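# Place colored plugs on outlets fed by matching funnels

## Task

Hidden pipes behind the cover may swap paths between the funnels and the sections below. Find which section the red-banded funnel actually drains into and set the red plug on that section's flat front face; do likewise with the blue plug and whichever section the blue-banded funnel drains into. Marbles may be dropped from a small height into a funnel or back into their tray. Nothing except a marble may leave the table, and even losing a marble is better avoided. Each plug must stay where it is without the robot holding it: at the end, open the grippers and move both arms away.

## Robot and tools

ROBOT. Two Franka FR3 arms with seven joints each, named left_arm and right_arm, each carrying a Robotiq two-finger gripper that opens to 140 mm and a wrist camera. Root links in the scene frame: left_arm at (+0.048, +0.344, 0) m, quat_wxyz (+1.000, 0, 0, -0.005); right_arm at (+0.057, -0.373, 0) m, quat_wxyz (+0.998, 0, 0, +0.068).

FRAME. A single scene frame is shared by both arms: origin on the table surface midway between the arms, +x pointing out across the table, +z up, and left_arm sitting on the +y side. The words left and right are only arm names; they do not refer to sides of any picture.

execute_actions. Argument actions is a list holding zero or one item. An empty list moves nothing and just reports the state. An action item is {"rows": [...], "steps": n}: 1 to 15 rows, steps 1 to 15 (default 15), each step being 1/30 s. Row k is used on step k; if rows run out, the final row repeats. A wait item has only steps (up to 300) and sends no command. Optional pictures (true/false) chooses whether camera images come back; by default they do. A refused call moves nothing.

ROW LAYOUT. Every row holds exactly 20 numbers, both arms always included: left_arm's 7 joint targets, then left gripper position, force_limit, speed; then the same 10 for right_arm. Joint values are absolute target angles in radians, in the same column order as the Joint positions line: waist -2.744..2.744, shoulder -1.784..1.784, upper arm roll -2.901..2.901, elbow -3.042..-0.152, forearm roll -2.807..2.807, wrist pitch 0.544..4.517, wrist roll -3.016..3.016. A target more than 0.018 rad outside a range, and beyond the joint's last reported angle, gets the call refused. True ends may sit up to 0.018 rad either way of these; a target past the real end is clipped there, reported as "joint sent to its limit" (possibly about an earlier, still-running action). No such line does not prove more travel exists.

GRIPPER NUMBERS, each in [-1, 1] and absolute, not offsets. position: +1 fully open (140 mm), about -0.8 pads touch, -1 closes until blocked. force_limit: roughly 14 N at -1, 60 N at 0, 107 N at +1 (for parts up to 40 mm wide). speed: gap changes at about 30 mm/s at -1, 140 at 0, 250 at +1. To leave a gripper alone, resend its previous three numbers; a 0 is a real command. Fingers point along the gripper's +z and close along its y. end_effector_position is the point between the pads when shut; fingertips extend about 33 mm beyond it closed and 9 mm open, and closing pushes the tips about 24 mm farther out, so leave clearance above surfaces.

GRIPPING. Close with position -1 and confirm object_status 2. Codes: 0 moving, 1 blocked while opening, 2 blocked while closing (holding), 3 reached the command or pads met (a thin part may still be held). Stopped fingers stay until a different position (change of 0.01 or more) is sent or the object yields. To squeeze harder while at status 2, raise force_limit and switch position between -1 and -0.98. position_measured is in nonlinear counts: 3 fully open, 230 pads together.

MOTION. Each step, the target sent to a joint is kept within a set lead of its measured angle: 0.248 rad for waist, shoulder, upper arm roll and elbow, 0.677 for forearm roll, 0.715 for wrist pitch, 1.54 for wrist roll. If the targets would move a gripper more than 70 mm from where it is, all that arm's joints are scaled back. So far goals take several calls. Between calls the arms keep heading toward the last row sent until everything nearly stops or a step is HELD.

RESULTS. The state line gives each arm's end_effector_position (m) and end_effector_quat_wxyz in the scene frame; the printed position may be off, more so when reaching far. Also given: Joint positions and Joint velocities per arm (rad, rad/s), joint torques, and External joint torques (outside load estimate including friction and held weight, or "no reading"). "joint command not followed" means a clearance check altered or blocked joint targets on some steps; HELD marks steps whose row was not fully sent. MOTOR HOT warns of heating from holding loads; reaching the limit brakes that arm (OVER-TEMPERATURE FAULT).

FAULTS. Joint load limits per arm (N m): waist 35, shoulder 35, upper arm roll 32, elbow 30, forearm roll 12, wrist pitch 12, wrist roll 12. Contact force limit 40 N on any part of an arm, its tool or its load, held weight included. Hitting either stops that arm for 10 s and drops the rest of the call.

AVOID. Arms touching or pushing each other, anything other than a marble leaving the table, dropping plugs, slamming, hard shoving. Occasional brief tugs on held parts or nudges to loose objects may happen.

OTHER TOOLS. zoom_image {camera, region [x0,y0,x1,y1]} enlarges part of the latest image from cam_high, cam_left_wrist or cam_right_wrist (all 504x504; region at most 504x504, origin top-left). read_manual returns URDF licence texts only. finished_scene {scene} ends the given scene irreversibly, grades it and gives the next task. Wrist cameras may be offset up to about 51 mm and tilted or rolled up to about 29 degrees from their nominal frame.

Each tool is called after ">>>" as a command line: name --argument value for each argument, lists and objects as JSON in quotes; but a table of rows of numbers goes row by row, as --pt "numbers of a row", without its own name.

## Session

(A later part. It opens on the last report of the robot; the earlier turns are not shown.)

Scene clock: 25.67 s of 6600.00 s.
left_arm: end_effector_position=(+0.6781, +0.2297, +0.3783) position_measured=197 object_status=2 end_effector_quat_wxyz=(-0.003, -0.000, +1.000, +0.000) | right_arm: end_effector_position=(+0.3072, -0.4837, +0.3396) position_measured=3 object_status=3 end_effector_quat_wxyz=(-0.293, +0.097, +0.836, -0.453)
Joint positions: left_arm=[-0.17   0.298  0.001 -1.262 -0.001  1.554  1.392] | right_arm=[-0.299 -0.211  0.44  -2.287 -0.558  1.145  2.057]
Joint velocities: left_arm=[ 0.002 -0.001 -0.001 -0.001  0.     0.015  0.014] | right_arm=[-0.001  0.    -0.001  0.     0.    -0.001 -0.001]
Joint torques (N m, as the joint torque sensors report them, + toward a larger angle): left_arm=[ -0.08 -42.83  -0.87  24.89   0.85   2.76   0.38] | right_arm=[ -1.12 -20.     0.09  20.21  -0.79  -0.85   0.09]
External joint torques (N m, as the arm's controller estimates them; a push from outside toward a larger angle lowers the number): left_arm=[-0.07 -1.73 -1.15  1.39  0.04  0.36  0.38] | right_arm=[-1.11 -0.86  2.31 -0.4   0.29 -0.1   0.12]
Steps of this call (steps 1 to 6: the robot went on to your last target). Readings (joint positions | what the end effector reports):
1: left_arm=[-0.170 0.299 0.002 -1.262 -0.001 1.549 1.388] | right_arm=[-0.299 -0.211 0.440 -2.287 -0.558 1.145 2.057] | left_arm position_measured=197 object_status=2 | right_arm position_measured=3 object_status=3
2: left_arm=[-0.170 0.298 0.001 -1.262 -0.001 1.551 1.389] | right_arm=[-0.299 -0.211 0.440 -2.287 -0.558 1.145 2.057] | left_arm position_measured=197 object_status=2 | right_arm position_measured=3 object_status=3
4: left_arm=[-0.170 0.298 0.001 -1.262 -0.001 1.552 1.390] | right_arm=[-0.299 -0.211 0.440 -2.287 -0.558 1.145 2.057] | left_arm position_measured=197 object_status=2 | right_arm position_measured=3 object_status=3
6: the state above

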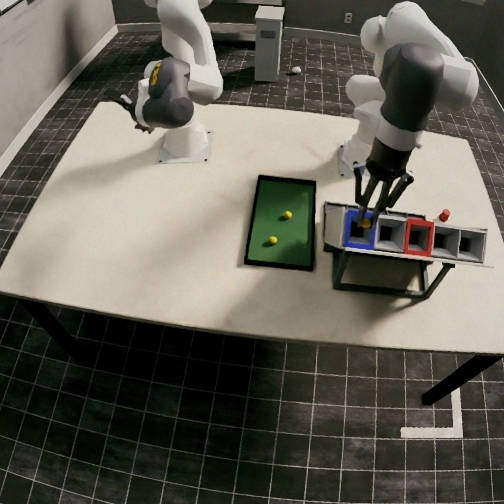

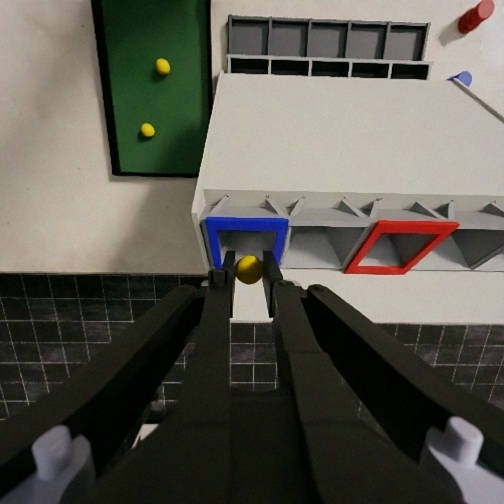

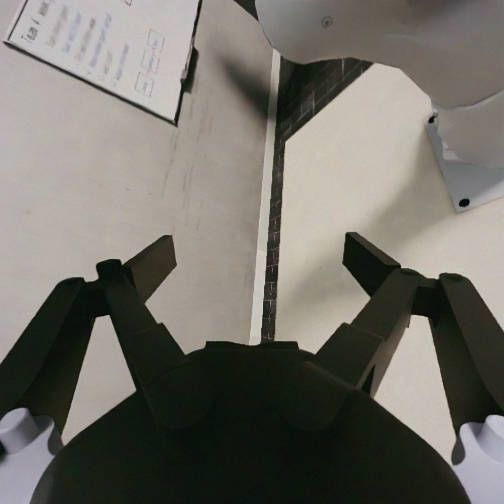

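>>> execute_actions --actions '[{"rows":[[-0.17,0.296,0,-1.263,0,1.559,1.4,-0.2,-0.5,0,-0.3,-0.213,0.442,-2.287,-0.557,1.144,2.057,1,0,0]],"steps":10}]' --pictures false

>>> execute_actions --actions '[{"rows":[[-0.35,0,0,-1.4,0,1.4,1.2,-0.1,-0.5,0,-0.3,-0.213,0.442,-2.287,-0.557,1.144,2.057,1,0,0]],"steps":12}]' --pictures false

>>> execute_actions --actions '[{"rows":[[-0.692,-0.4,0,-1.95,0,1.55,0.878,-0.1,-0.5,0,-0.3,-0.213,0.442,-2.287,-0.557,1.144,2.057,1,0,0]]}]'

>>> execute_actions --actions '[{"rows":[[-0.692,-0.2,0,-2.45,0,2.25,0.878,-0.1,-0.5,0,-0.3,-0.213,0.442,-2.287,-0.557,1.144,2.057,1,0,0]]}]'

>>> execute_actions --actions '[{"steps":8}]' --pictures false

>>> execute_actions --actions '[{"rows":[[-0.692,-0.06,0,-2.582,0,2.522,0.878,-0.1,-0.5,0,-0.3,-0.213,0.442,-2.287,-0.557,1.144,2.057,1,0,0]]}]' --pictures false

>>> execute_actions --actions '[{"steps":15}]'

Scene clock: 32.40 s of 6600.00 s.
left_arm: end_effector_position=(+0.6789, +0.2294, +0.3784) position_measured=154 object_status=0 end_effector_quat_wxyz=(-0.002, +0.002, +1.000, +0.000) | right_arm: end_effector_position=(+0.3072, -0.4837, +0.3396) position_measured=3 object_status=3 end_effector_quat_wxyz=(-0.293, +0.097, +0.836, -0.453)
Joint positions: left_arm=[-0.17   0.298  0.001 -1.262 -0.001  1.556  1.396] | right_arm=[-0.299 -0.211  0.44  -2.287 -0.558  1.145  2.057]
Joint velocities: left_arm=[-0.001 -0.001 -0.001  0.    -0.001 -0.    -0.002] | right_arm=[ 0.001 -0.001 -0.001  0.002 -0.     0.     0.001]
Joint torques (N m, as the joint torque sensors report them, + toward a larger angle): left_arm=[ -0.13 -42.95  -1.28  24.13   0.98   2.66   0.36] | right_arm=[ -0.61 -21.58  -0.04  19.98  -0.76  -0.82   0.21]
External joint torques (N m, as the arm's controller estimates them; a push from outside toward a larger angle lowers the number): left_arm=[ 0.04 -1.85 -1.43  0.62  0.18  0.25  0.36] | right_arm=[-0.6  -2.3   2.18 -0.78  0.34 -0.08  0.25]
Steps of this call (steps 1 to 15: the robot went on to your last target; steps 16 to 90: nothing new was sent; then 3.40 s passed at rest; steps 91 to 100: all 10 steps of this action). Readings (joint positions | what the end effector reports):
91: left_arm=[-0.170 0.298 0.001 -1.262 -0.001 1.556 1.396] | right_arm=[-0.299 -0.211 0.440 -2.287 -0.558 1.145 2.057] | left_arm position_measured=197 object_status=0 | right_arm position_measured=3 object_status=3
92: left_arm=[-0.170 0.298 0.001 -1.262 -0.001 1.556 1.396] | right_arm=[-0.299 -0.211 0.440 -2.287 -0.558 1.145 2.057] | left_arm position_measured=195 object_status=0 | right_arm position_measured=3 object_status=3
94: left_arm=[-0.170 0.298 0.001 -1.262 -0.001 1.556 1.396] | right_arm=[-0.299 -0.211 0.440 -2.287 -0.558 1.145 2.057] | left_arm position_measured=175 object_status=0 | right_arm position_measured=3 object_status=3
98: left_arm=[-0.170 0.298 0.001 -1.262 -0.001 1.556 1.396] | right_arm=[-0.299 -0.211 0.440 -2.287 -0.558 1.145 2.057] | left_arm position_measured=154 object_status=0 | right_arm position_measured=3 object_status=3
100: the state above

Scene clock: 32.80 s of 6600.00 s.
left_arm: end_effector_position=(+0.5586, +0.1488, +0.4900) position_measured=141 object_status=3 end_effector_quat_wxyz=(+0.025, +0.037, +0.999, -0.009) | right_arm: end_effector_position=(+0.3072, -0.4837, +0.3396) position_measured=3 object_status=3 end_effector_quat_wxyz=(-0.293, +0.097, +0.836, -0.453)
Joint positions: left_arm=[-0.348 -0.005 -0.006 -1.384 -0.     1.432  1.279] | right_arm=[-0.299 -0.211  0.44  -2.287 -0.558  1.145  2.057]
Joint velocities: left_arm=[-0.052 -0.203  0.    -0.023  0.001 -0.161 -0.249] | right_arm=[-0.001  0.001 -0.     0.001 -0.001  0.001  0.001]
Joint torques (N m, as the joint torque sensors report them, + toward a larger angle): left_arm=[  2.26 -14.79   3.01  16.97   0.79   1.65  -0.17] | right_arm=[ -0.66 -19.92   0.55  20.05  -0.75  -0.84   0.1 ]
External joint torques (N m, as the arm's controller estimates them; a push from outside toward a larger angle lowers the number): left_arm=[-0.9   0.75 -1.19  1.8  -0.38 -0.52 -0.16] | right_arm=[-0.65 -0.8   2.76 -0.59  0.33 -0.09  0.13]
Steps of this call (steps 1 to 12: all 12 steps of this action). Readings (joint positions | what the end effector reports):
1: left_arm=[-0.183 0.282 0.009 -1.284 -0.000 1.548 1.389] | right_arm=[-0.299 -0.211 0.440 -2.287 -0.558 1.145 2.057] | left_arm position_measured=154 object_status=0 | right_arm position_measured=3 object_status=3
2: left_arm=[-0.200 0.258 0.012 -1.305 -0.000 1.535 1.381] | right_arm=[-0.299 -0.211 0.440 -2.287 -0.558 1.145 2.057] | left_arm position_measured=148 object_status=0 | right_arm position_measured=3 object_status=3
4: left_arm=[-0.238 0.201 0.011 -1.337 -0.000 1.514 1.365] | right_arm=[-0.299 -0.211 0.440 -2.287 -0.558 1.145 2.057] | left_arm position_measured=141 object_status=0 | right_arm position_measured=3 object_status=3
8: left_arm=[-0.315 0.069 0.002 -1.379 -0.000 1.466 1.321] | right_arm=[-0.299 -0.211 0.440 -2.287 -0.558 1.145 2.057] | left_arm position_measured=141 object_status=0 | right_arm position_measured=3 object_status=3
12: the state above

Scene clock: 33.30 s of 6600.00 s.
left_arm: end_effector_position=(+0.3685, +0.0720, +0.4274) position_measured=141 object_status=3 end_effector_quat_wxyz=(-0.005, +0.063, +0.998, +0.006) | right_arm: end_effector_position=(+0.3072, -0.4837, +0.3396) position_measured=3 object_status=3 end_effector_quat_wxyz=(-0.293, +0.097, +0.836, -0.453)
Joint positions: left_arm=[-0.688 -0.392 -0.005 -1.941  0.001  1.534  0.993] | right_arm=[-0.299 -0.211  0.44  -2.287 -0.558  1.145  2.057]
Joint velocities: left_arm=[-0.018 -0.014  0.044 -0.146 -0.001  0.071 -0.37 ] | right_arm=[ 0.    -0.     0.     0.002  0.001 -0.    -0.002]
Joint torques (N m, as the joint torque sensors report them, + toward a larger angle): left_arm=[ -0.6  -21.65   1.14  26.72   0.5    3.1   -0.25] | right_arm=[ -0.99 -19.78   0.35  20.48  -0.76  -0.81   0.25]
External joint torques (N m, as the arm's controller estimates them; a push from outside toward a larger angle lowers the number): left_arm=[-0.77 -1.58  1.25  0.94 -0.4   0.4  -0.26] | right_arm=[-1.03 -0.49  2.51 -0.27  0.33 -0.06  0.28]
Steps of this call (steps 1 to 15: all 15 steps of this action). Readings (joint positions | what the end effector reports):
1: left_arm=[-0.375 -0.033 0.007 -1.422 0.002 1.444 1.260] | right_arm=[-0.299 -0.211 0.440 -2.287 -0.558 1.145 2.057] | left_arm position_measured=141 object_status=3 | right_arm position_measured=3 object_status=3
2: left_arm=[-0.407 -0.067 0.012 -1.463 0.002 1.452 1.241] | right_arm=[-0.299 -0.211 0.440 -2.287 -0.558 1.145 2.057] | left_arm position_measured=141 object_status=3 | right_arm position_measured=3 object_status=3
4: left_arm=[-0.482 -0.139 0.010 -1.541 0.002 1.468 1.206] | right_arm=[-0.299 -0.211 0.440 -2.287 -0.558 1.145 2.057] | left_arm position_measured=141 object_status=3 | right_arm position_measured=3 object_status=3
8: left_arm=[-0.624 -0.318 -0.005 -1.757 0.002 1.504 1.121] | right_arm=[-0.299 -0.211 0.440 -2.287 -0.558 1.145 2.057] | left_arm position_measured=141 object_status=3 | right_arm position_measured=3 object_status=3
15: the state above

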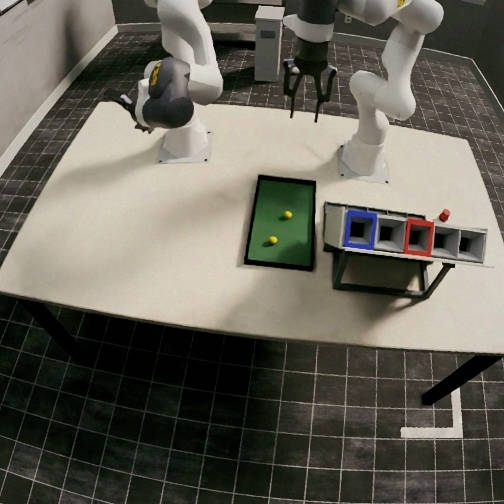

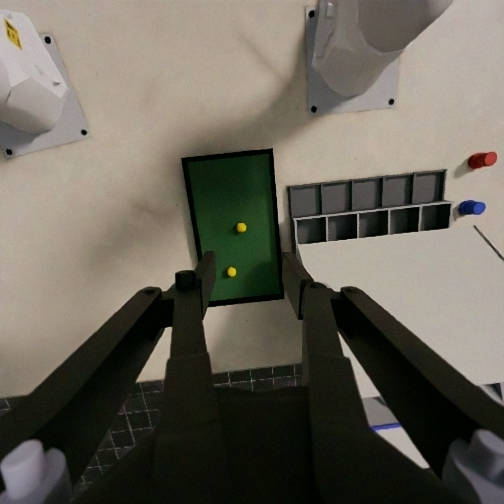

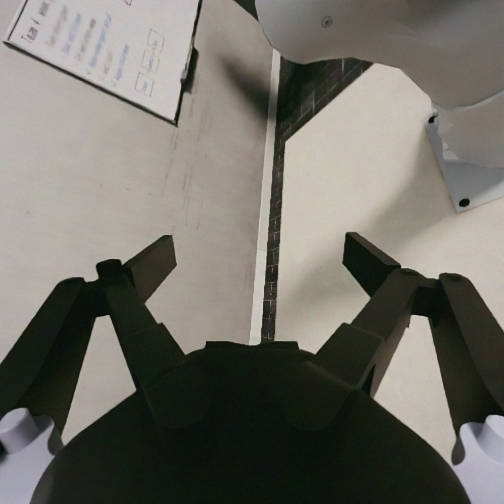

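Scene clock: 33.80 s of 6600.00 s.
left_arm: end_effector_position=(+0.3697, +0.0726, +0.1573) position_measured=141 object_status=3 end_effector_quat_wxyz=(-0.047, +0.027, +0.998, +0.038) | right_arm: end_effector_position=(+0.3072, -0.4837, +0.3396) position_measured=3 object_status=3 end_effector_quat_wxyz=(-0.293, +0.097, +0.836, -0.453)
Joint positions: left_arm=[-0.689 -0.193 -0.002 -2.437  0.001  2.123  0.924] | right_arm=[-0.299 -0.211  0.44  -2.287 -0.558  1.145  2.057]
Joint velocities: left_arm=[-0.002  0.11   0.003 -0.361 -0.001  0.685 -0.138] | right_arm=[ 0.002  0.    -0.001 -0.    -0.    -0.001 -0.001]
Joint torques (N m, as the joint torque sensors report them, + toward a larger angle): left_arm=[ -2.05 -33.09  -0.77  33.97   0.41   4.11  -0.16] | right_arm=[ -0.33 -20.01   0.83  20.05  -0.77  -0.88   0.18]
External joint torques (N m, as the arm's controller estimates them; a push from outside toward a larger angle lowers the number): left_arm=[-1.8   1.63 -0.35  1.75 -0.32  0.56 -0.17] | right_arm=[-0.35 -0.84  3.01 -0.58  0.32 -0.13  0.21]
Steps of this call (steps 1 to 15: all 15 steps of this action). Readings (joint positions | what the end effector reports):
1: left_arm=[-0.688 -0.389 -0.005 -1.956 0.001 1.570 0.989] | right_arm=[-0.299 -0.211 0.440 -2.287 -0.558 1.145 2.057] | left_arm position_measured=141 object_status=3 | right_arm position_measured=3 object_status=3
2: left_arm=[-0.688 -0.378 -0.005 -1.976 0.001 1.611 0.986] | right_arm=[-0.299 -0.211 0.440 -2.287 -0.558 1.145 2.057] | left_arm position_measured=141 object_status=3 | right_arm position_measured=3 object_status=3
4: left_arm=[-0.688 -0.345 -0.005 -2.028 0.001 1.692 0.979] | right_arm=[-0.299 -0.211 0.440 -2.287 -0.558 1.145 2.057] | left_arm position_measured=141 object_status=3 | right_arm position_measured=3 object_status=3
8: left_arm=[-0.688 -0.277 -0.004 -2.172 0.001 1.860 0.962] | right_arm=[-0.299 -0.211 0.440 -2.287 -0.558 1.145 2.057] | left_arm position_measured=141 object_status=3 | right_arm position_measured=3 object_status=3
15: the state above

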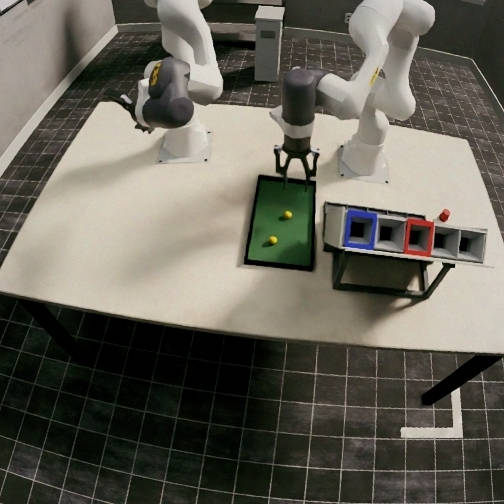

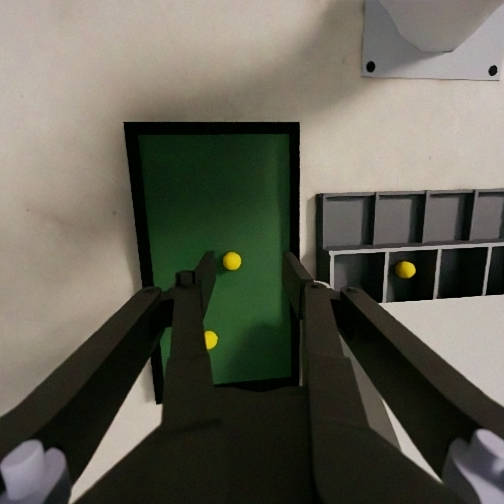

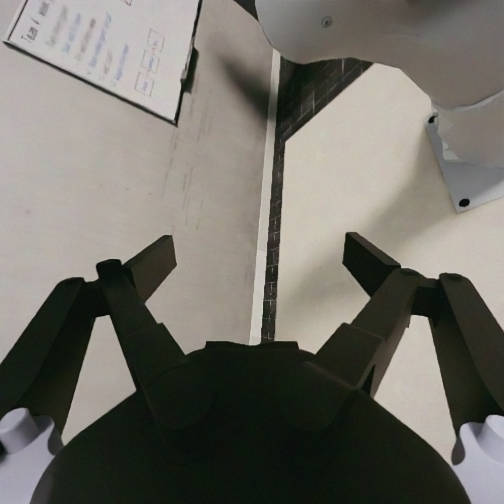

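Scene clock: 34.07 s of 6600.00 s.
left_arm: end_effector_position=(+0.3896, +0.0556, +0.1602) position_measured=141 object_status=3 end_effector_quat_wxyz=(-0.011, +0.015, +1.000, +0.010) | right_arm: end_effector_position=(+0.3072, -0.4837, +0.3396) position_measured=3 object_status=3 end_effector_quat_wxyz=(-0.293, +0.097, +0.836, -0.453)
Joint positions: left_arm=[-0.69  -0.198 -0.002 -2.45   0.001  2.222  0.899] | right_arm=[-0.299 -0.211  0.44  -2.287 -0.558  1.145  2.057]
Joint velocities: left_arm=[-0.    -0.008  0.001 -0.    -0.001  0.158 -0.057] | right_arm=[-0.     0.     0.001 -0.     0.     0.    -0.002]
Joint torques (N m, as the joint torque sensors report them, + toward a larger angle): left_arm=[ -1.53 -24.51   0.83  24.35   0.31   2.68   0.06] | right_arm=[ -1.19 -20.18   0.51  19.84  -0.79  -0.92   0.18]
External joint torques (N m, as the arm's controller estimates them; a push from outside toward a larger angle lowers the number): left_arm=[-1.6  -1.61  0.92  2.28 -0.3   0.41  0.05] | right_arm=[-1.16 -1.02  2.74 -0.8   0.3  -0.17  0.22]
Steps of this call (steps 1 to 8: the robot went on to your last target). Readings (joint positions | what the end effector reports):
1: left_arm=[-0.689 -0.191 -0.002 -2.445 0.001 2.144 0.919] | right_arm=[-0.299 -0.211 0.440 -2.287 -0.558 1.145 2.057] | left_arm position_measured=141 object_status=3 | right_arm position_measured=3 object_status=3
2: left_arm=[-0.689 -0.191 -0.002 -2.449 0.001 2.162 0.915] | right_arm=[-0.299 -0.211 0.440 -2.287 -0.558 1.145 2.057] | left_arm position_measured=141 object_status=3 | right_arm position_measured=3 object_status=3
4: left_arm=[-0.690 -0.194 -0.002 -2.450 0.001 2.190 0.909] | right_arm=[-0.299 -0.211 0.440 -2.287 -0.558 1.145 2.057] | left_arm position_measured=141 object_status=3 | right_arm position_measured=3 object_status=3
8: the state above

Scene clock: 34.57 s of 6600.00 s.
left_arm: end_effector_position=(+0.3793, +0.0642, +0.0671) position_measured=141 object_status=3 end_effector_quat_wxyz=(-0.009, +0.008, +1.000, +0.008) | right_arm: end_effector_position=(+0.3072, -0.4837, +0.3396) position_measured=3 object_status=3 end_effector_quat_wxyz=(-0.293, +0.097, +0.836, -0.453)
Joint positions: left_arm=[-0.69  -0.058 -0.002 -2.583  0.001  2.502  0.885] | right_arm=[-0.299 -0.211  0.44  -2.287 -0.558  1.145  2.057]
Joint velocities: left_arm=[-0.001 -0.001  0.001  0.002 -0.     0.108 -0.012] | right_arm=[-0.     0.001  0.001 -0.001 -0.    -0.001 -0.001]
Joint torques (N m, as the joint torque sensors report them, + toward a larger angle): left_arm=[ -1.72 -26.94   0.96  21.19   0.24   2.78  -0.12] | right_arm=[ -0.7  -20.48   0.21  19.88  -0.8   -0.86   0.18]
External joint torques (N m, as the arm's controller estimates them; a push from outside toward a larger angle lowers the number): left_arm=[-1.75 -1.96  0.99  2.   -0.21  0.46 -0.12] | right_arm=[-0.77 -1.32  2.33 -0.74  0.28 -0.11  0.21]
Steps of this call (steps 1 to 15: all 15 steps of this action). Readings (joint positions | what the end effector reports):
1: left_arm=[-0.690 -0.188 -0.002 -2.464 0.001 2.265 0.898] | right_arm=[-0.299 -0.211 0.440 -2.287 -0.558 1.145 2.057] | left_arm position_measured=141 object_status=3 | right_arm position_measured=3 object_status=3
2: left_arm=[-0.690 -0.163 -0.002 -2.487 0.001 2.306 0.897] | right_arm=[-0.299 -0.211 0.440 -2.287 -0.558 1.145 2.057] | left_arm position_measured=141 object_status=3 | right_arm position_measured=3 object_status=3
4: left_arm=[-0.690 -0.104 -0.002 -2.540 0.001 2.375 0.894] | right_arm=[-0.299 -0.211 0.440 -2.287 -0.558 1.145 2.057] | left_arm position_measured=141 object_status=3 | right_arm position_measured=3 object_status=3
8: left_arm=[-0.690 -0.057 -0.002 -2.584 0.001 2.448 0.890] | right_arm=[-0.299 -0.211 0.440 -2.287 -0.558 1.145 2.057] | left_arm position_measured=141 object_status=3 | right_arm position_measured=3 object_status=3
15: the state above

Scene clock: 35.07 s of 6600.00 s.
left_arm: end_effector_position=(+0.3833, +0.0607, +0.0685) position_measured=141 object_status=3 end_effector_quat_wxyz=(-0.002, +0.007, +1.000, +0.002) | right_arm: end_effector_position=(+0.3072, -0.4837, +0.3396) position_measured=3 object_status=3 end_effector_quat_wxyz=(-0.293, +0.097, +0.836, -0.453)
Joint positions: left_arm=[-0.69  -0.058 -0.002 -2.583  0.001  2.518  0.883] | right_arm=[-0.299 -0.211  0.44  -2.287 -0.558  1.145  2.057]
Joint velocities: left_arm=[-0.    -0.    -0.     0.     0.001  0.006 -0.001] | right_arm=[ 0.001 -0.    -0.001  0.001 -0.     0.    -0.   ]
Joint torques (N m, as the joint torque sensors report them, + toward a larger angle): left_arm=[ -1.66 -26.43   0.81  21.34   0.19   2.9   -0.21] | right_arm=[ -1.81 -19.42  -0.28  19.37  -0.74  -0.87   0.14]
External joint torques (N m, as the arm's controller estimates them; a push from outside toward a larger angle lowers the number): left_arm=[-1.68 -1.11  0.84  1.83 -0.27  0.46 -0.21] | right_arm=[-1.8  -0.26  1.93 -1.29  0.35 -0.12  0.17]
Steps of this call (steps 1 to 15: the robot went on to your last target). Readings (joint positions | what the end effector reports):
1: left_arm=[-0.690 -0.058 -0.002 -2.583 0.001 2.505 0.885] | right_arm=[-0.299 -0.211 0.440 -2.287 -0.558 1.145 2.057] | left_arm position_measured=141 object_status=3 | right_arm position_measured=3 object_status=3
2: left_arm=[-0.690 -0.058 -0.002 -2.583 0.001 2.508 0.885] | right_arm=[-0.299 -0.211 0.440 -2.287 -0.558 1.145 2.057] | left_arm position_measured=141 object_status=3 | right_arm position_measured=3 object_status=3
4: left_arm=[-0.690 -0.058 -0.002 -2.583 0.001 2.512 0.884] | right_arm=[-0.299 -0.211 0.440 -2.287 -0.558 1.145 2.057] | left_arm position_measured=141 object_status=3 | right_arm position_measured=3 object_status=3
8: left_arm=[-0.690 -0.058 -0.002 -2.583 0.001 2.516 0.883] | right_arm=[-0.299 -0.211 0.440 -2.287 -0.558 1.145 2.057] | left_arm position_measured=141 object_status=3 | right_arm position_measured=3 object_status=3
15: the state above

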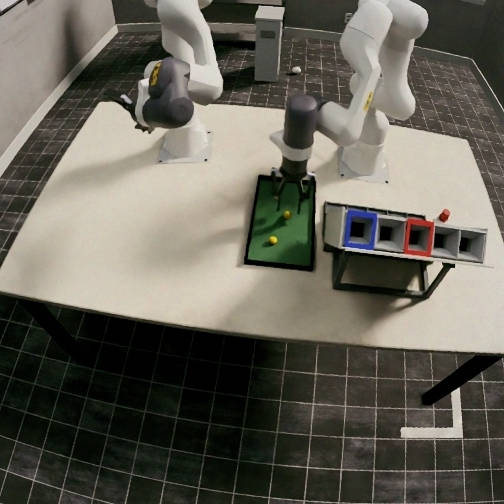

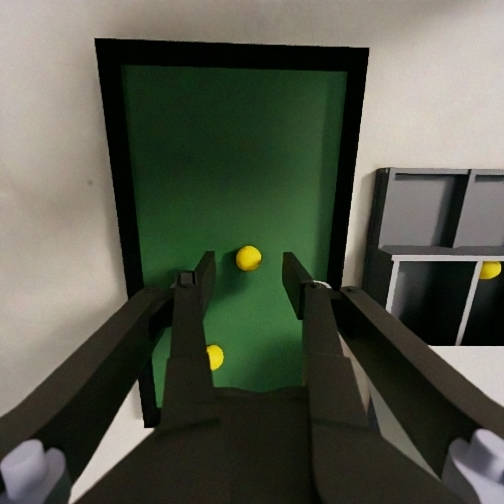

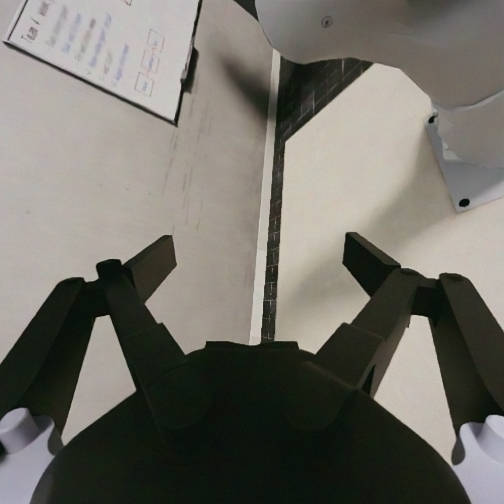

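>>> execute_actions --actions '[{"rows":[[-0.692,0.018,0,-2.594,0,2.613,0.878,-0.15,-0.5,0,-0.3,-0.213,0.442,-2.287,-0.557,1.144,2.057,1,0,0]]}]' --pictures false

>>> execute_actions --actions '[{"rows":[[-0.692,0.018,0,-2.594,0,2.613,0.878,-1,-0.5,-0.5,-0.3,-0.213,0.442,-2.287,-0.557,1.144,2.057,1,0,0]]}]' --pictures false

>>> execute_actions --actions '[{"steps":4}]' --pictures false

>>> execute_actions --actions '[{"rows":[[-0.75,-0.5,0,-2.0,0,1.5,1.1,-1,-0.5,-0.5,-0.3,-0.213,0.442,-2.287,-0.557,1.144,2.057,1,0,0]]}]' --pictures false

>>> execute_actions --actions '[{"steps":14}]' --pictures false

>>> execute_actions --actions '[{"rows":[[-0.15,0.0,0,-1.4,0,1.4,1.5,-1,-0.5,-0.5,-0.3,-0.213,0.442,-2.287,-0.557,1.144,2.057,1,0,0]]}]' --pictures false

>>> execute_actions --actions '[{"rows":[[0.065,0.324,0,-1.088,0,1.412,1.635,-1,-0.5,-0.5,-0.3,-0.213,0.442,-2.287,-0.557,1.144,2.057,1,0,0]]}]' --pictures false

>>> execute_actions --actions '[{"rows":[[0.065,0.259,0,-1.315,0,1.574,1.635,-1,-0.5,-0.5,-0.3,-0.213,0.442,-2.287,-0.557,1.144,2.057,1,0,0]]}]' --pictures false

>>> execute_actions --actions '[{"steps":6}]'

Scene clock: 46.20 s of 6600.00 s.
left_arm: end_effector_position=(+0.3830, +0.0610, +0.0387) position_measured=148 object_status=3 end_effector_quat_wxyz=(-0.002, +0.007, +1.000, +0.002) | right_arm: end_effector_position=(+0.3072, -0.4837, +0.3396) position_measured=3 object_status=3 end_effector_quat_wxyz=(-0.293, +0.097, +0.836, -0.453)
Joint positions: left_arm=[-0.69   0.017 -0.001 -2.595  0.001  2.605  0.882] | right_arm=[-0.299 -0.211  0.44  -2.287 -0.558  1.145  2.057]
Joint velocities: left_arm=[ 0.001  0.    -0.     0.    -0.     0.029  0.   ] | right_arm=[-0.     0.    -0.001  0.     0.001 -0.     0.   ]
Joint torques (N m, as the joint torque sensors report them, + toward a larger angle): left_arm=[ -1.47 -26.14  -0.14  21.17   0.13   2.97  -0.09] | right_arm=[ -0.75 -20.51   0.14  19.62  -0.71  -0.84   0.23]
External joint torques (N m, as the arm's controller estimates them; a push from outside toward a larger angle lowers the number): left_arm=[-1.47  0.36 -0.15  3.03 -0.27  0.55 -0.09] | right_arm=[-0.7  -1.37  2.39 -1.01  0.38 -0.09  0.26]
Steps of this call (steps 1 to 15: the robot went on to your last target; steps 16 to 90: nothing new was sent; then 7.63 s passed at rest; steps 91 to 105: all 15 steps of this action). Readings (joint positions | what the end effector reports):
91: left_arm=[-0.690 -0.047 -0.001 -2.582 0.001 2.536 0.882] | right_arm=[-0.299 -0.211 0.440 -2.287 -0.558 1.145 2.057] | left_arm position_measured=141 object_status=0 | right_arm position_measured=3 object_status=3
92: left_arm=[-0.690 -0.028 -0.001 -2.583 0.001 2.551 0.882] | right_arm=[-0.299 -0.211 0.440 -2.287 -0.558 1.145 2.057] | left_arm position_measured=147 object_status=0 | right_arm position_measured=3 object_status=3
94: left_arm=[-0.690 0.000 -0.001 -2.590 0.001 2.570 0.882] | right_arm=[-0.299 -0.211 0.440 -2.287 -0.558 1.145 2.057] | left_arm position_measured=148 object_status=0 | right_arm position_measured=3 object_status=3
98: left_arm=[-0.690 0.017 -0.001 -2.595 0.001 2.590 0.882] | right_arm=[-0.299 -0.211 0.440 -2.287 -0.558 1.145 2.057] | left_arm position_measured=148 object_status=0 | right_arm position_measured=3 object_status=3
105: the state above

Scene clock: 46.70 s of 6600.00 s.
left_arm: end_effector_position=(+0.3841, +0.0600, +0.0392) position_measured=197 object_status=0 end_effector_quat_wxyz=(-0.001, +0.007, +1.000, +0.001) | right_arm: end_effector_position=(+0.3072, -0.4837, +0.3396) position_measured=3 object_status=3 end_effector_quat_wxyz=(-0.293, +0.097, +0.836, -0.453)
Joint positions: left_arm=[-0.69   0.017 -0.001 -2.595  0.001  2.61   0.882] | right_arm=[-0.299 -0.211  0.44  -2.287 -0.558  1.145  2.057]
Joint velocities: left_arm=[-0.     0.     0.001 -0.001  0.     0.     0.   ] | right_arm=[ 0.002  0.    -0.     0.     0.     0.     0.   ]
Joint torques (N m, as the joint torque sensors report them, + toward a larger angle): left_arm=[ -1.9  -25.77   0.46  20.37   0.15   2.73  -0.02] | right_arm=[ -0.78 -19.31  -0.33  20.04  -0.88  -0.93   0.18]
External joint torques (N m, as the arm's controller estimates them; a push from outside toward a larger angle lowers the number): left_arm=[-1.92  0.76  0.43  2.17 -0.25  0.29 -0.02] | right_arm=[-0.83 -0.19  1.8  -0.59  0.2  -0.18  0.21]
Steps of this call (steps 1 to 15: all 15 steps of this action). Readings (joint positions | what the end effector reports):
1: left_arm=[-0.690 0.017 -0.001 -2.595 0.001 2.606 0.882] | right_arm=[-0.299 -0.211 0.440 -2.287 -0.558 1.145 2.057] | left_arm position_measured=148 object_status=0 | right_arm position_measured=3 object_status=3
2: left_arm=[-0.690 0.017 -0.001 -2.595 0.001 2.607 0.882] | right_arm=[-0.299 -0.211 0.440 -2.287 -0.558 1.145 2.057] | left_arm position_measured=152 object_status=0 | right_arm position_measured=3 object_status=3
4: left_arm=[-0.690 0.017 -0.001 -2.595 0.001 2.608 0.882] | right_arm=[-0.299 -0.211 0.440 -2.287 -0.558 1.145 2.057] | left_arm position_measured=161 object_status=0 | right_arm position_measured=3 object_status=3
8: left_arm=[-0.690 0.017 -0.001 -2.595 0.001 2.609 0.882] | right_arm=[-0.299 -0.211 0.440 -2.287 -0.558 1.145 2.057] | left_arm position_measured=180 object_status=0 | right_arm position_measured=3 object_status=3
15: the state above

Scene clock: 46.83 s of 6600.00 s.
left_arm: end_effector_position=(+0.3841, +0.0600, +0.0392) position_measured=197 object_status=2 end_effector_quat_wxyz=(-0.001, +0.007, +1.000, +0.001) | right_arm: end_effector_position=(+0.3072, -0.4837, +0.3396) position_measured=3 object_status=3 end_effector_quat_wxyz=(-0.293, +0.097, +0.836, -0.453)
Joint positions: left_arm=[-0.69   0.017 -0.001 -2.595  0.001  2.61   0.882] | right_arm=[-0.299 -0.211  0.44  -2.287 -0.558  1.145  2.057]
Joint velocities: left_arm=[-0.    -0.     0.001  0.     0.     0.    -0.001] | right_arm=[-0.001  0.002  0.001  0.001  0.001  0.001  0.   ]
Joint torques (N m, as the joint torque sensors report them, + toward a larger angle): left_arm=[ -2.26 -25.53   0.52  20.47   0.19   2.93  -0.13] | right_arm=[ -0.75 -19.9    0.54  19.97  -0.8   -0.94   0.11]
External joint torques (N m, as the arm's controller estimates them; a push from outside toward a larger angle lowers the number): left_arm=[-2.28  1.14  0.49  2.15 -0.21  0.47 -0.13] | right_arm=[-0.73 -0.81  2.75 -0.62  0.28 -0.18  0.14]
Steps of this call (steps 1 to 4: the robot went on to your last target). Readings (joint positions | what the end effector reports):
1: left_arm=[-0.690 0.017 -0.001 -2.595 0.001 2.610 0.882] | right_arm=[-0.299 -0.211 0.440 -2.287 -0.558 1.145 2.057] | left_arm position_measured=197 object_status=0 | right_arm position_measured=3 object_status=3
2: left_arm=[-0.690 0.017 -0.001 -2.595 0.001 2.610 0.882] | right_arm=[-0.299 -0.211 0.440 -2.287 -0.558 1.145 2.057] | left_arm position_measured=197 object_status=2 | right_arm position_measured=3 object_status=3
4: the state above

Scene clock: 47.33 s of 6600.00 s.
left_arm: end_effector_position=(+0.4040, +0.0140, +0.3631) position_measured=197 object_status=2 end_effector_quat_wxyz=(+0.059, +0.079, +0.994, -0.047) | right_arm: end_effector_position=(+0.3072, -0.4837, +0.3396) position_measured=3 object_status=3 end_effector_quat_wxyz=(-0.293, +0.097, +0.836, -0.453)
Joint positions: left_arm=[-0.738 -0.384  0.001 -2.146  0.001  1.913  0.981] | right_arm=[-0.299 -0.211  0.44  -2.287 -0.558  1.145  2.057]
Joint velocities: left_arm=[-0.043 -0.681 -0.     0.854 -0.    -1.1    0.178] | right_arm=[-0.002  0.     0.    -0.001  0.001  0.001  0.001]
Joint torques (N m, as the joint torque sensors report them, + toward a larger angle): left_arm=[ -0.38 -14.83  -0.67  20.36   0.62   1.3    0.25] | right_arm=[  0.24 -19.61   0.12  19.79  -0.82  -0.82   0.1 ]
External joint torques (N m, as the arm's controller estimates them; a push from outside toward a larger angle lowers the number): left_arm=[-0.76 -2.13 -0.4   2.45 -0.12 -0.73  0.25] | right_arm=[ 0.26 -0.5   2.34 -0.79  0.26 -0.06  0.13]
Steps of this call (steps 1 to 15: all 15 steps of this action). Readings (joint positions | what the end effector reports):
1: left_arm=[-0.695 0.004 0.001 -2.578 0.001 2.550 0.891] | right_arm=[-0.299 -0.211 0.440 -2.287 -0.558 1.145 2.057] | left_arm position_measured=197 object_status=2 | right_arm position_measured=3 object_status=3
2: left_arm=[-0.702 -0.022 0.001 -2.549 0.001 2.491 0.900] | right_arm=[-0.299 -0.211 0.440 -2.287 -0.558 1.145 2.057] | left_arm position_measured=197 object_status=2 | right_arm position_measured=3 object_status=3
4: left_arm=[-0.713 -0.084 0.001 -2.484 0.001 2.384 0.917] | right_arm=[-0.299 -0.211 0.440 -2.287 -0.558 1.145 2.057] | left_arm position_measured=197 object_status=2 | right_arm position_measured=3 object_status=3
8: left_arm=[-0.727 -0.204 0.001 -2.358 0.001 2.191 0.943] | right_arm=[-0.299 -0.211 0.440 -2.287 -0.558 1.145 2.057] | left_arm position_measured=197 object_status=2 | right_arm position_measured=3 object_status=3
15: the state above

Scene clock: 47.80 s of 6600.00 s.
left_arm: end_effector_position=(+0.3368, +0.0713, +0.4456) position_measured=197 object_status=2 end_effector_quat_wxyz=(+0.016, +0.126, +0.992, -0.012) | right_arm: end_effector_position=(+0.3072, -0.4837, +0.3396) position_measured=3 object_status=3 end_effector_quat_wxyz=(-0.293, +0.097, +0.836, -0.453)
Joint positions: left_arm=[-0.748 -0.503  0.001 -1.999  0.001  1.537  1.067] | right_arm=[-0.299 -0.211  0.44  -2.287 -0.558  1.145  2.057]
Joint velocities: left_arm=[-0.001  0.011 -0.001 -0.003  0.001 -0.209  0.095] | right_arm=[-0.     0.001  0.001  0.    -0.    -0.001 -0.   ]
Joint torques (N m, as the joint torque sensors report them, + toward a larger angle): left_arm=[ -1.44 -11.52  -1.39  24.6    0.51   2.3    0.35] | right_arm=[ -0.84 -19.88   0.42  19.81  -0.82  -0.8    0.06]
External joint torques (N m, as the arm's controller estimates them; a push from outside toward a larger angle lowers the number): left_arm=[-1.4   2.44 -0.87  0.97 -0.29 -0.34  0.35] | right_arm=[-0.78 -0.78  2.68 -0.81  0.27 -0.05  0.1 ]
Steps of this call (steps 1 to 14: the robot went on to your last target). Readings (joint positions | what the end effector reports):
1: left_arm=[-0.740 -0.406 0.001 -2.117 0.001 1.872 0.987] | right_arm=[-0.299 -0.211 0.440 -2.287 -0.558 1.145 2.057] | left_arm position_measured=197 object_status=2 | right_arm position_measured=3 object_status=3
2: left_arm=[-0.741 -0.427 0.001 -2.091 0.001 1.831 0.994] | right_arm=[-0.299 -0.211 0.440 -2.287 -0.558 1.145 2.057] | left_arm position_measured=197 object_status=2 | right_arm position_measured=3 object_status=3
4: left_arm=[-0.744 -0.464 0.001 -2.046 0.001 1.747 1.010] | right_arm=[-0.299 -0.211 0.440 -2.287 -0.558 1.145 2.057] | left_arm position_measured=197 object_status=2 | right_arm position_measured=3 object_status=3
8: left_arm=[-0.747 -0.504 0.001 -2.002 0.001 1.616 1.041] | right_arm=[-0.299 -0.211 0.440 -2.287 -0.558 1.145 2.057] | left_arm position_measured=197 object_status=2 | right_arm position_measured=3 object_status=3
14: the state above

Scene clock: 48.30 s of 6600.00 s.
left_arm: end_effector_position=(+0.5736, +0.2454, +0.4718) position_measured=197 object_status=2 end_effector_quat_wxyz=(+0.003, -0.020, +1.000, -0.001) | right_arm: end_effector_position=(+0.3072, -0.4837, +0.3396) position_measured=3 object_status=3 end_effector_quat_wxyz=(-0.293, +0.097, +0.836, -0.453)
Joint positions: left_arm=[-0.18  -0.015  0.005 -1.434 -0.001  1.426  1.345] | right_arm=[-0.299 -0.211  0.44  -2.287 -0.558  1.145  2.057]
Joint velocities: left_arm=[ 0.544  0.252  0.149  0.386  0.022 -0.123  0.501] | right_arm=[ 0.     0.    -0.    -0.    -0.    -0.001 -0.   ]
Joint torques (N m, as the joint torque sensors report them, + toward a larger angle): left_arm=[ -9.29 -33.24 -10.07  26.09   0.49   1.61   0.45] | right_arm=[ -1.19 -19.46  -0.16  20.18  -0.83  -0.81   0.22]
External joint torques (N m, as the arm's controller estimates them; a push from outside toward a larger angle lowers the number): left_arm=[ 1.84  1.3   1.01  3.06  0.98 -0.43  0.47] | right_arm=[-1.17 -0.34  2.06 -0.42  0.26 -0.05  0.25]
Steps of this call (steps 1 to 15: all 15 steps of this action). Readings (joint positions | what the end effector reports):
1: left_arm=[-0.709 -0.471 -0.013 -1.955 -0.002 1.512 1.095] | right_arm=[-0.299 -0.211 0.440 -2.287 -0.558 1.145 2.057] | left_arm position_measured=197 object_status=2 | right_arm position_measured=3 object_status=3
2: left_arm=[-0.665 -0.427 -0.017 -1.902 -0.002 1.502 1.119] | right_arm=[-0.299 -0.211 0.440 -2.287 -0.558 1.145 2.057] | left_arm position_measured=197 object_status=2 | right_arm position_measured=3 object_status=3
4: left_arm=[-0.580 -0.341 -0.015 -1.811 -0.003 1.485 1.161] | right_arm=[-0.299 -0.211 0.440 -2.287 -0.558 1.145 2.057] | left_arm position_measured=197 object_status=2 | right_arm position_measured=3 object_status=3
8: left_arm=[-0.420 -0.178 -0.011 -1.647 -0.003 1.461 1.226] | right_arm=[-0.299 -0.211 0.440 -2.287 -0.558 1.145 2.057] | left_arm position_measured=197 object_status=2 | right_arm position_measured=3 object_status=3
15: the state above

Scene clock: 48.80 s of 6600.00 s.
left_arm: end_effector_position=(+0.6796, +0.3811, +0.4220) position_measured=197 object_status=2 end_effector_quat_wxyz=(-0.006, -0.036, +0.999, -0.000) | right_arm: end_effector_position=(+0.3072, -0.4837, +0.3396) position_measured=3 object_status=3 end_effector_quat_wxyz=(-0.293, +0.097, +0.836, -0.453)
Joint positions: left_arm=[ 0.066  0.331  0.004 -1.097 -0.001  1.415  1.558] | right_arm=[-0.299 -0.211  0.44  -2.287 -0.558  1.145  2.057]
Joint velocities: left_arm=[-0.001 -0.035 -0.033  0.088  0.    -0.001  0.241] | right_arm=[-0.    -0.     0.     0.001 -0.001  0.    -0.001]
Joint torques (N m, as the joint torque sensors report them, + toward a larger angle): left_arm=[ -0.95 -45.    -1.27  25.11   0.95   2.11   0.45] | right_arm=[ -1.38 -20.1    0.4   20.46  -0.86  -0.88   0.17]
External joint torques (N m, as the arm's controller estimates them; a push from outside toward a larger angle lowers the number): left_arm=[-1.31 -3.44 -2.02  2.56  0.09 -0.24  0.45] | right_arm=[-1.4  -0.91  2.57 -0.23  0.23 -0.14  0.2 ]
Steps of this call (steps 1 to 15: all 15 steps of this action). Readings (joint positions | what the end effector reports):
1: left_arm=[-0.149 0.009 0.001 -1.397 -0.001 1.422 1.359] | right_arm=[-0.299 -0.211 0.440 -2.287 -0.558 1.145 2.057] | left_arm position_measured=197 object_status=2 | right_arm position_measured=3 object_status=3
2: left_arm=[-0.118 0.042 -0.001 -1.355 -0.001 1.422 1.372] | right_arm=[-0.299 -0.211 0.440 -2.287 -0.558 1.145 2.057] | left_arm position_measured=197 object_status=2 | right_arm position_measured=3 object_status=3
4: left_arm=[-0.059 0.119 -0.001 -1.267 -0.001 1.421 1.401] | right_arm=[-0.299 -0.211 0.440 -2.287 -0.558 1.145 2.057] | left_arm position_measured=197 object_status=2 | right_arm position_measured=3 object_status=3
8: left_arm=[0.036 0.274 0.002 -1.133 -0.001 1.420 1.474] | right_arm=[-0.299 -0.211 0.440 -2.287 -0.558 1.145 2.057] | left_arm position_measured=197 object_status=2 | right_arm position_measured=3 object_status=3
15: the state above

Scene clock: 49.30 s of 6600.00 s.
left_arm: end_effector_position=(+0.6765, +0.3797, +0.3777) position_measured=197 object_status=2 end_effector_quat_wxyz=(-0.007, -0.006, +1.000, -0.001) | right_arm: end_effector_position=(+0.3072, -0.4837, +0.3396) position_measured=3 object_status=3 end_effector_quat_wxyz=(-0.293, +0.097, +0.836, -0.453)
Joint positions: left_arm=[ 0.066  0.262  0.002 -1.314 -0.001  1.563  1.617] | right_arm=[-0.299 -0.211  0.44  -2.287 -0.558  1.145  2.057]
Joint velocities: left_arm=[-0.001 -0.02  -0.001 -0.001  0.001  0.052  0.046] | right_arm=[-0.001 -0.001 -0.    -0.    -0.001  0.     0.001]
Joint torques (N m, as the joint torque sensors report them, + toward a larger angle): left_arm=[ -1.1  -42.11  -0.82  24.52   0.98   2.79   0.34] | right_arm=[ -0.76 -20.65   1.02  19.77  -0.84  -0.76   0.18]
External joint torques (N m, as the arm's controller estimates them; a push from outside toward a larger angle lowers the number): left_arm=[-0.97 -2.75 -0.97  1.29  0.17  0.46  0.34] | right_arm=[-0.71 -1.47  3.27 -0.88  0.26 -0.01  0.21]
Steps of this call (steps 1 to 15: all 15 steps of this action). Readings (joint positions | what the end effector reports):
1: left_arm=[0.066 0.303 0.003 -1.154 -0.001 1.446 1.566] | right_arm=[-0.299 -0.211 0.440 -2.287 -0.558 1.145 2.057] | left_arm position_measured=197 object_status=2 | right_arm position_measured=3 object_status=3
2: left_arm=[0.066 0.282 0.002 -1.205 -0.001 1.468 1.572] | right_arm=[-0.299 -0.211 0.440 -2.287 -0.558 1.145 2.057] | left_arm position_measured=197 object_status=2 | right_arm position_measured=3 object_status=3
4: left_arm=[0.066 0.269 0.002 -1.266 -0.001 1.500 1.584] | right_arm=[-0.299 -0.211 0.440 -2.287 -0.558 1.145 2.057] | left_arm position_measured=197 object_status=2 | right_arm position_measured=3 object_status=3
8: left_arm=[0.066 0.268 0.002 -1.308 -0.001 1.538 1.601] | right_arm=[-0.299 -0.211 0.440 -2.287 -0.558 1.145 2.057] | left_arm position_measured=197 object_status=2 | right_arm position_measured=3 object_status=3
15: the state above

Scene clock: 49.50 s of 6600.00 s.
left_arm: end_effector_position=(+0.6783, +0.3798, +0.3787) position_measured=197 object_status=2 end_effector_quat_wxyz=(-0.003, -0.002, +1.000, -0.001) | right_arm: end_effector_position=(+0.3072, -0.4837, +0.3396) position_measured=3 object_status=3 end_effector_quat_wxyz=(-0.293, +0.097, +0.836, -0.453)
Joint positions: left_arm=[ 0.066  0.261  0.002 -1.314 -0.001  1.569  1.624] | right_arm=[-0.299 -0.211  0.44  -2.287 -0.558  1.145  2.057]
Joint velocities: left_arm=[ 0.001  0.    -0.001 -0.001 -0.001  0.015  0.025] | right_arm=[ 0.001  0.     0.002 -0.001 -0.    -0.    -0.001]
Joint torques (N m, as the joint torque sensors report them, + toward a larger angle): left_arm=[ -0.11 -41.15  -1.58  24.22   0.97   2.94   0.33] | right_arm=[ -0.76 -19.77   0.55  19.63  -0.92  -0.91   0.17]
External joint torques (N m, as the arm's controller estimates them; a push from outside toward a larger angle lowers the number): left_arm=[-0.29 -1.23 -1.98  0.7   0.13  0.55  0.33] | right_arm=[-0.82 -0.63  2.68 -1.    0.16 -0.16  0.2 ]
Steps of this call (steps 1 to 6: the robot went on to your last target). Readings (joint positions | what the end effector reports):
1: left_arm=[0.066 0.262 0.002 -1.314 -0.001 1.564 1.618] | right_arm=[-0.299 -0.211 0.440 -2.287 -0.558 1.145 2.057] | left_arm position_measured=197 object_status=2 | right_arm position_measured=3 object_status=3
2: left_arm=[0.066 0.261 0.002 -1.314 -0.001 1.566 1.620] | right_arm=[-0.299 -0.211 0.440 -2.287 -0.558 1.145 2.057] | left_arm position_measured=197 object_status=2 | right_arm position_measured=3 object_status=3
4: left_arm=[0.066 0.261 0.002 -1.314 -0.001 1.567 1.622] | right_arm=[-0.299 -0.211 0.440 -2.287 -0.558 1.145 2.057] | left_arm position_measured=197 object_status=2 | right_arm position_measured=3 object_status=3
6: the state above

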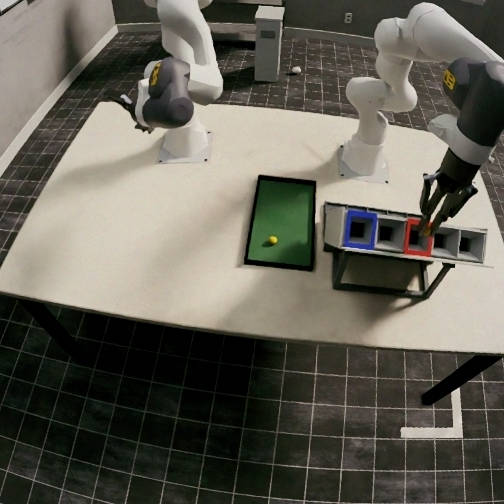

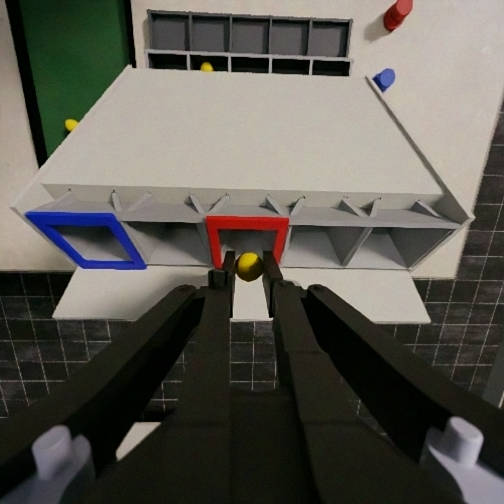

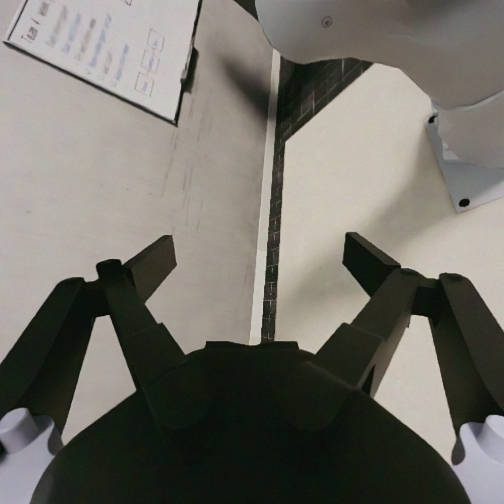

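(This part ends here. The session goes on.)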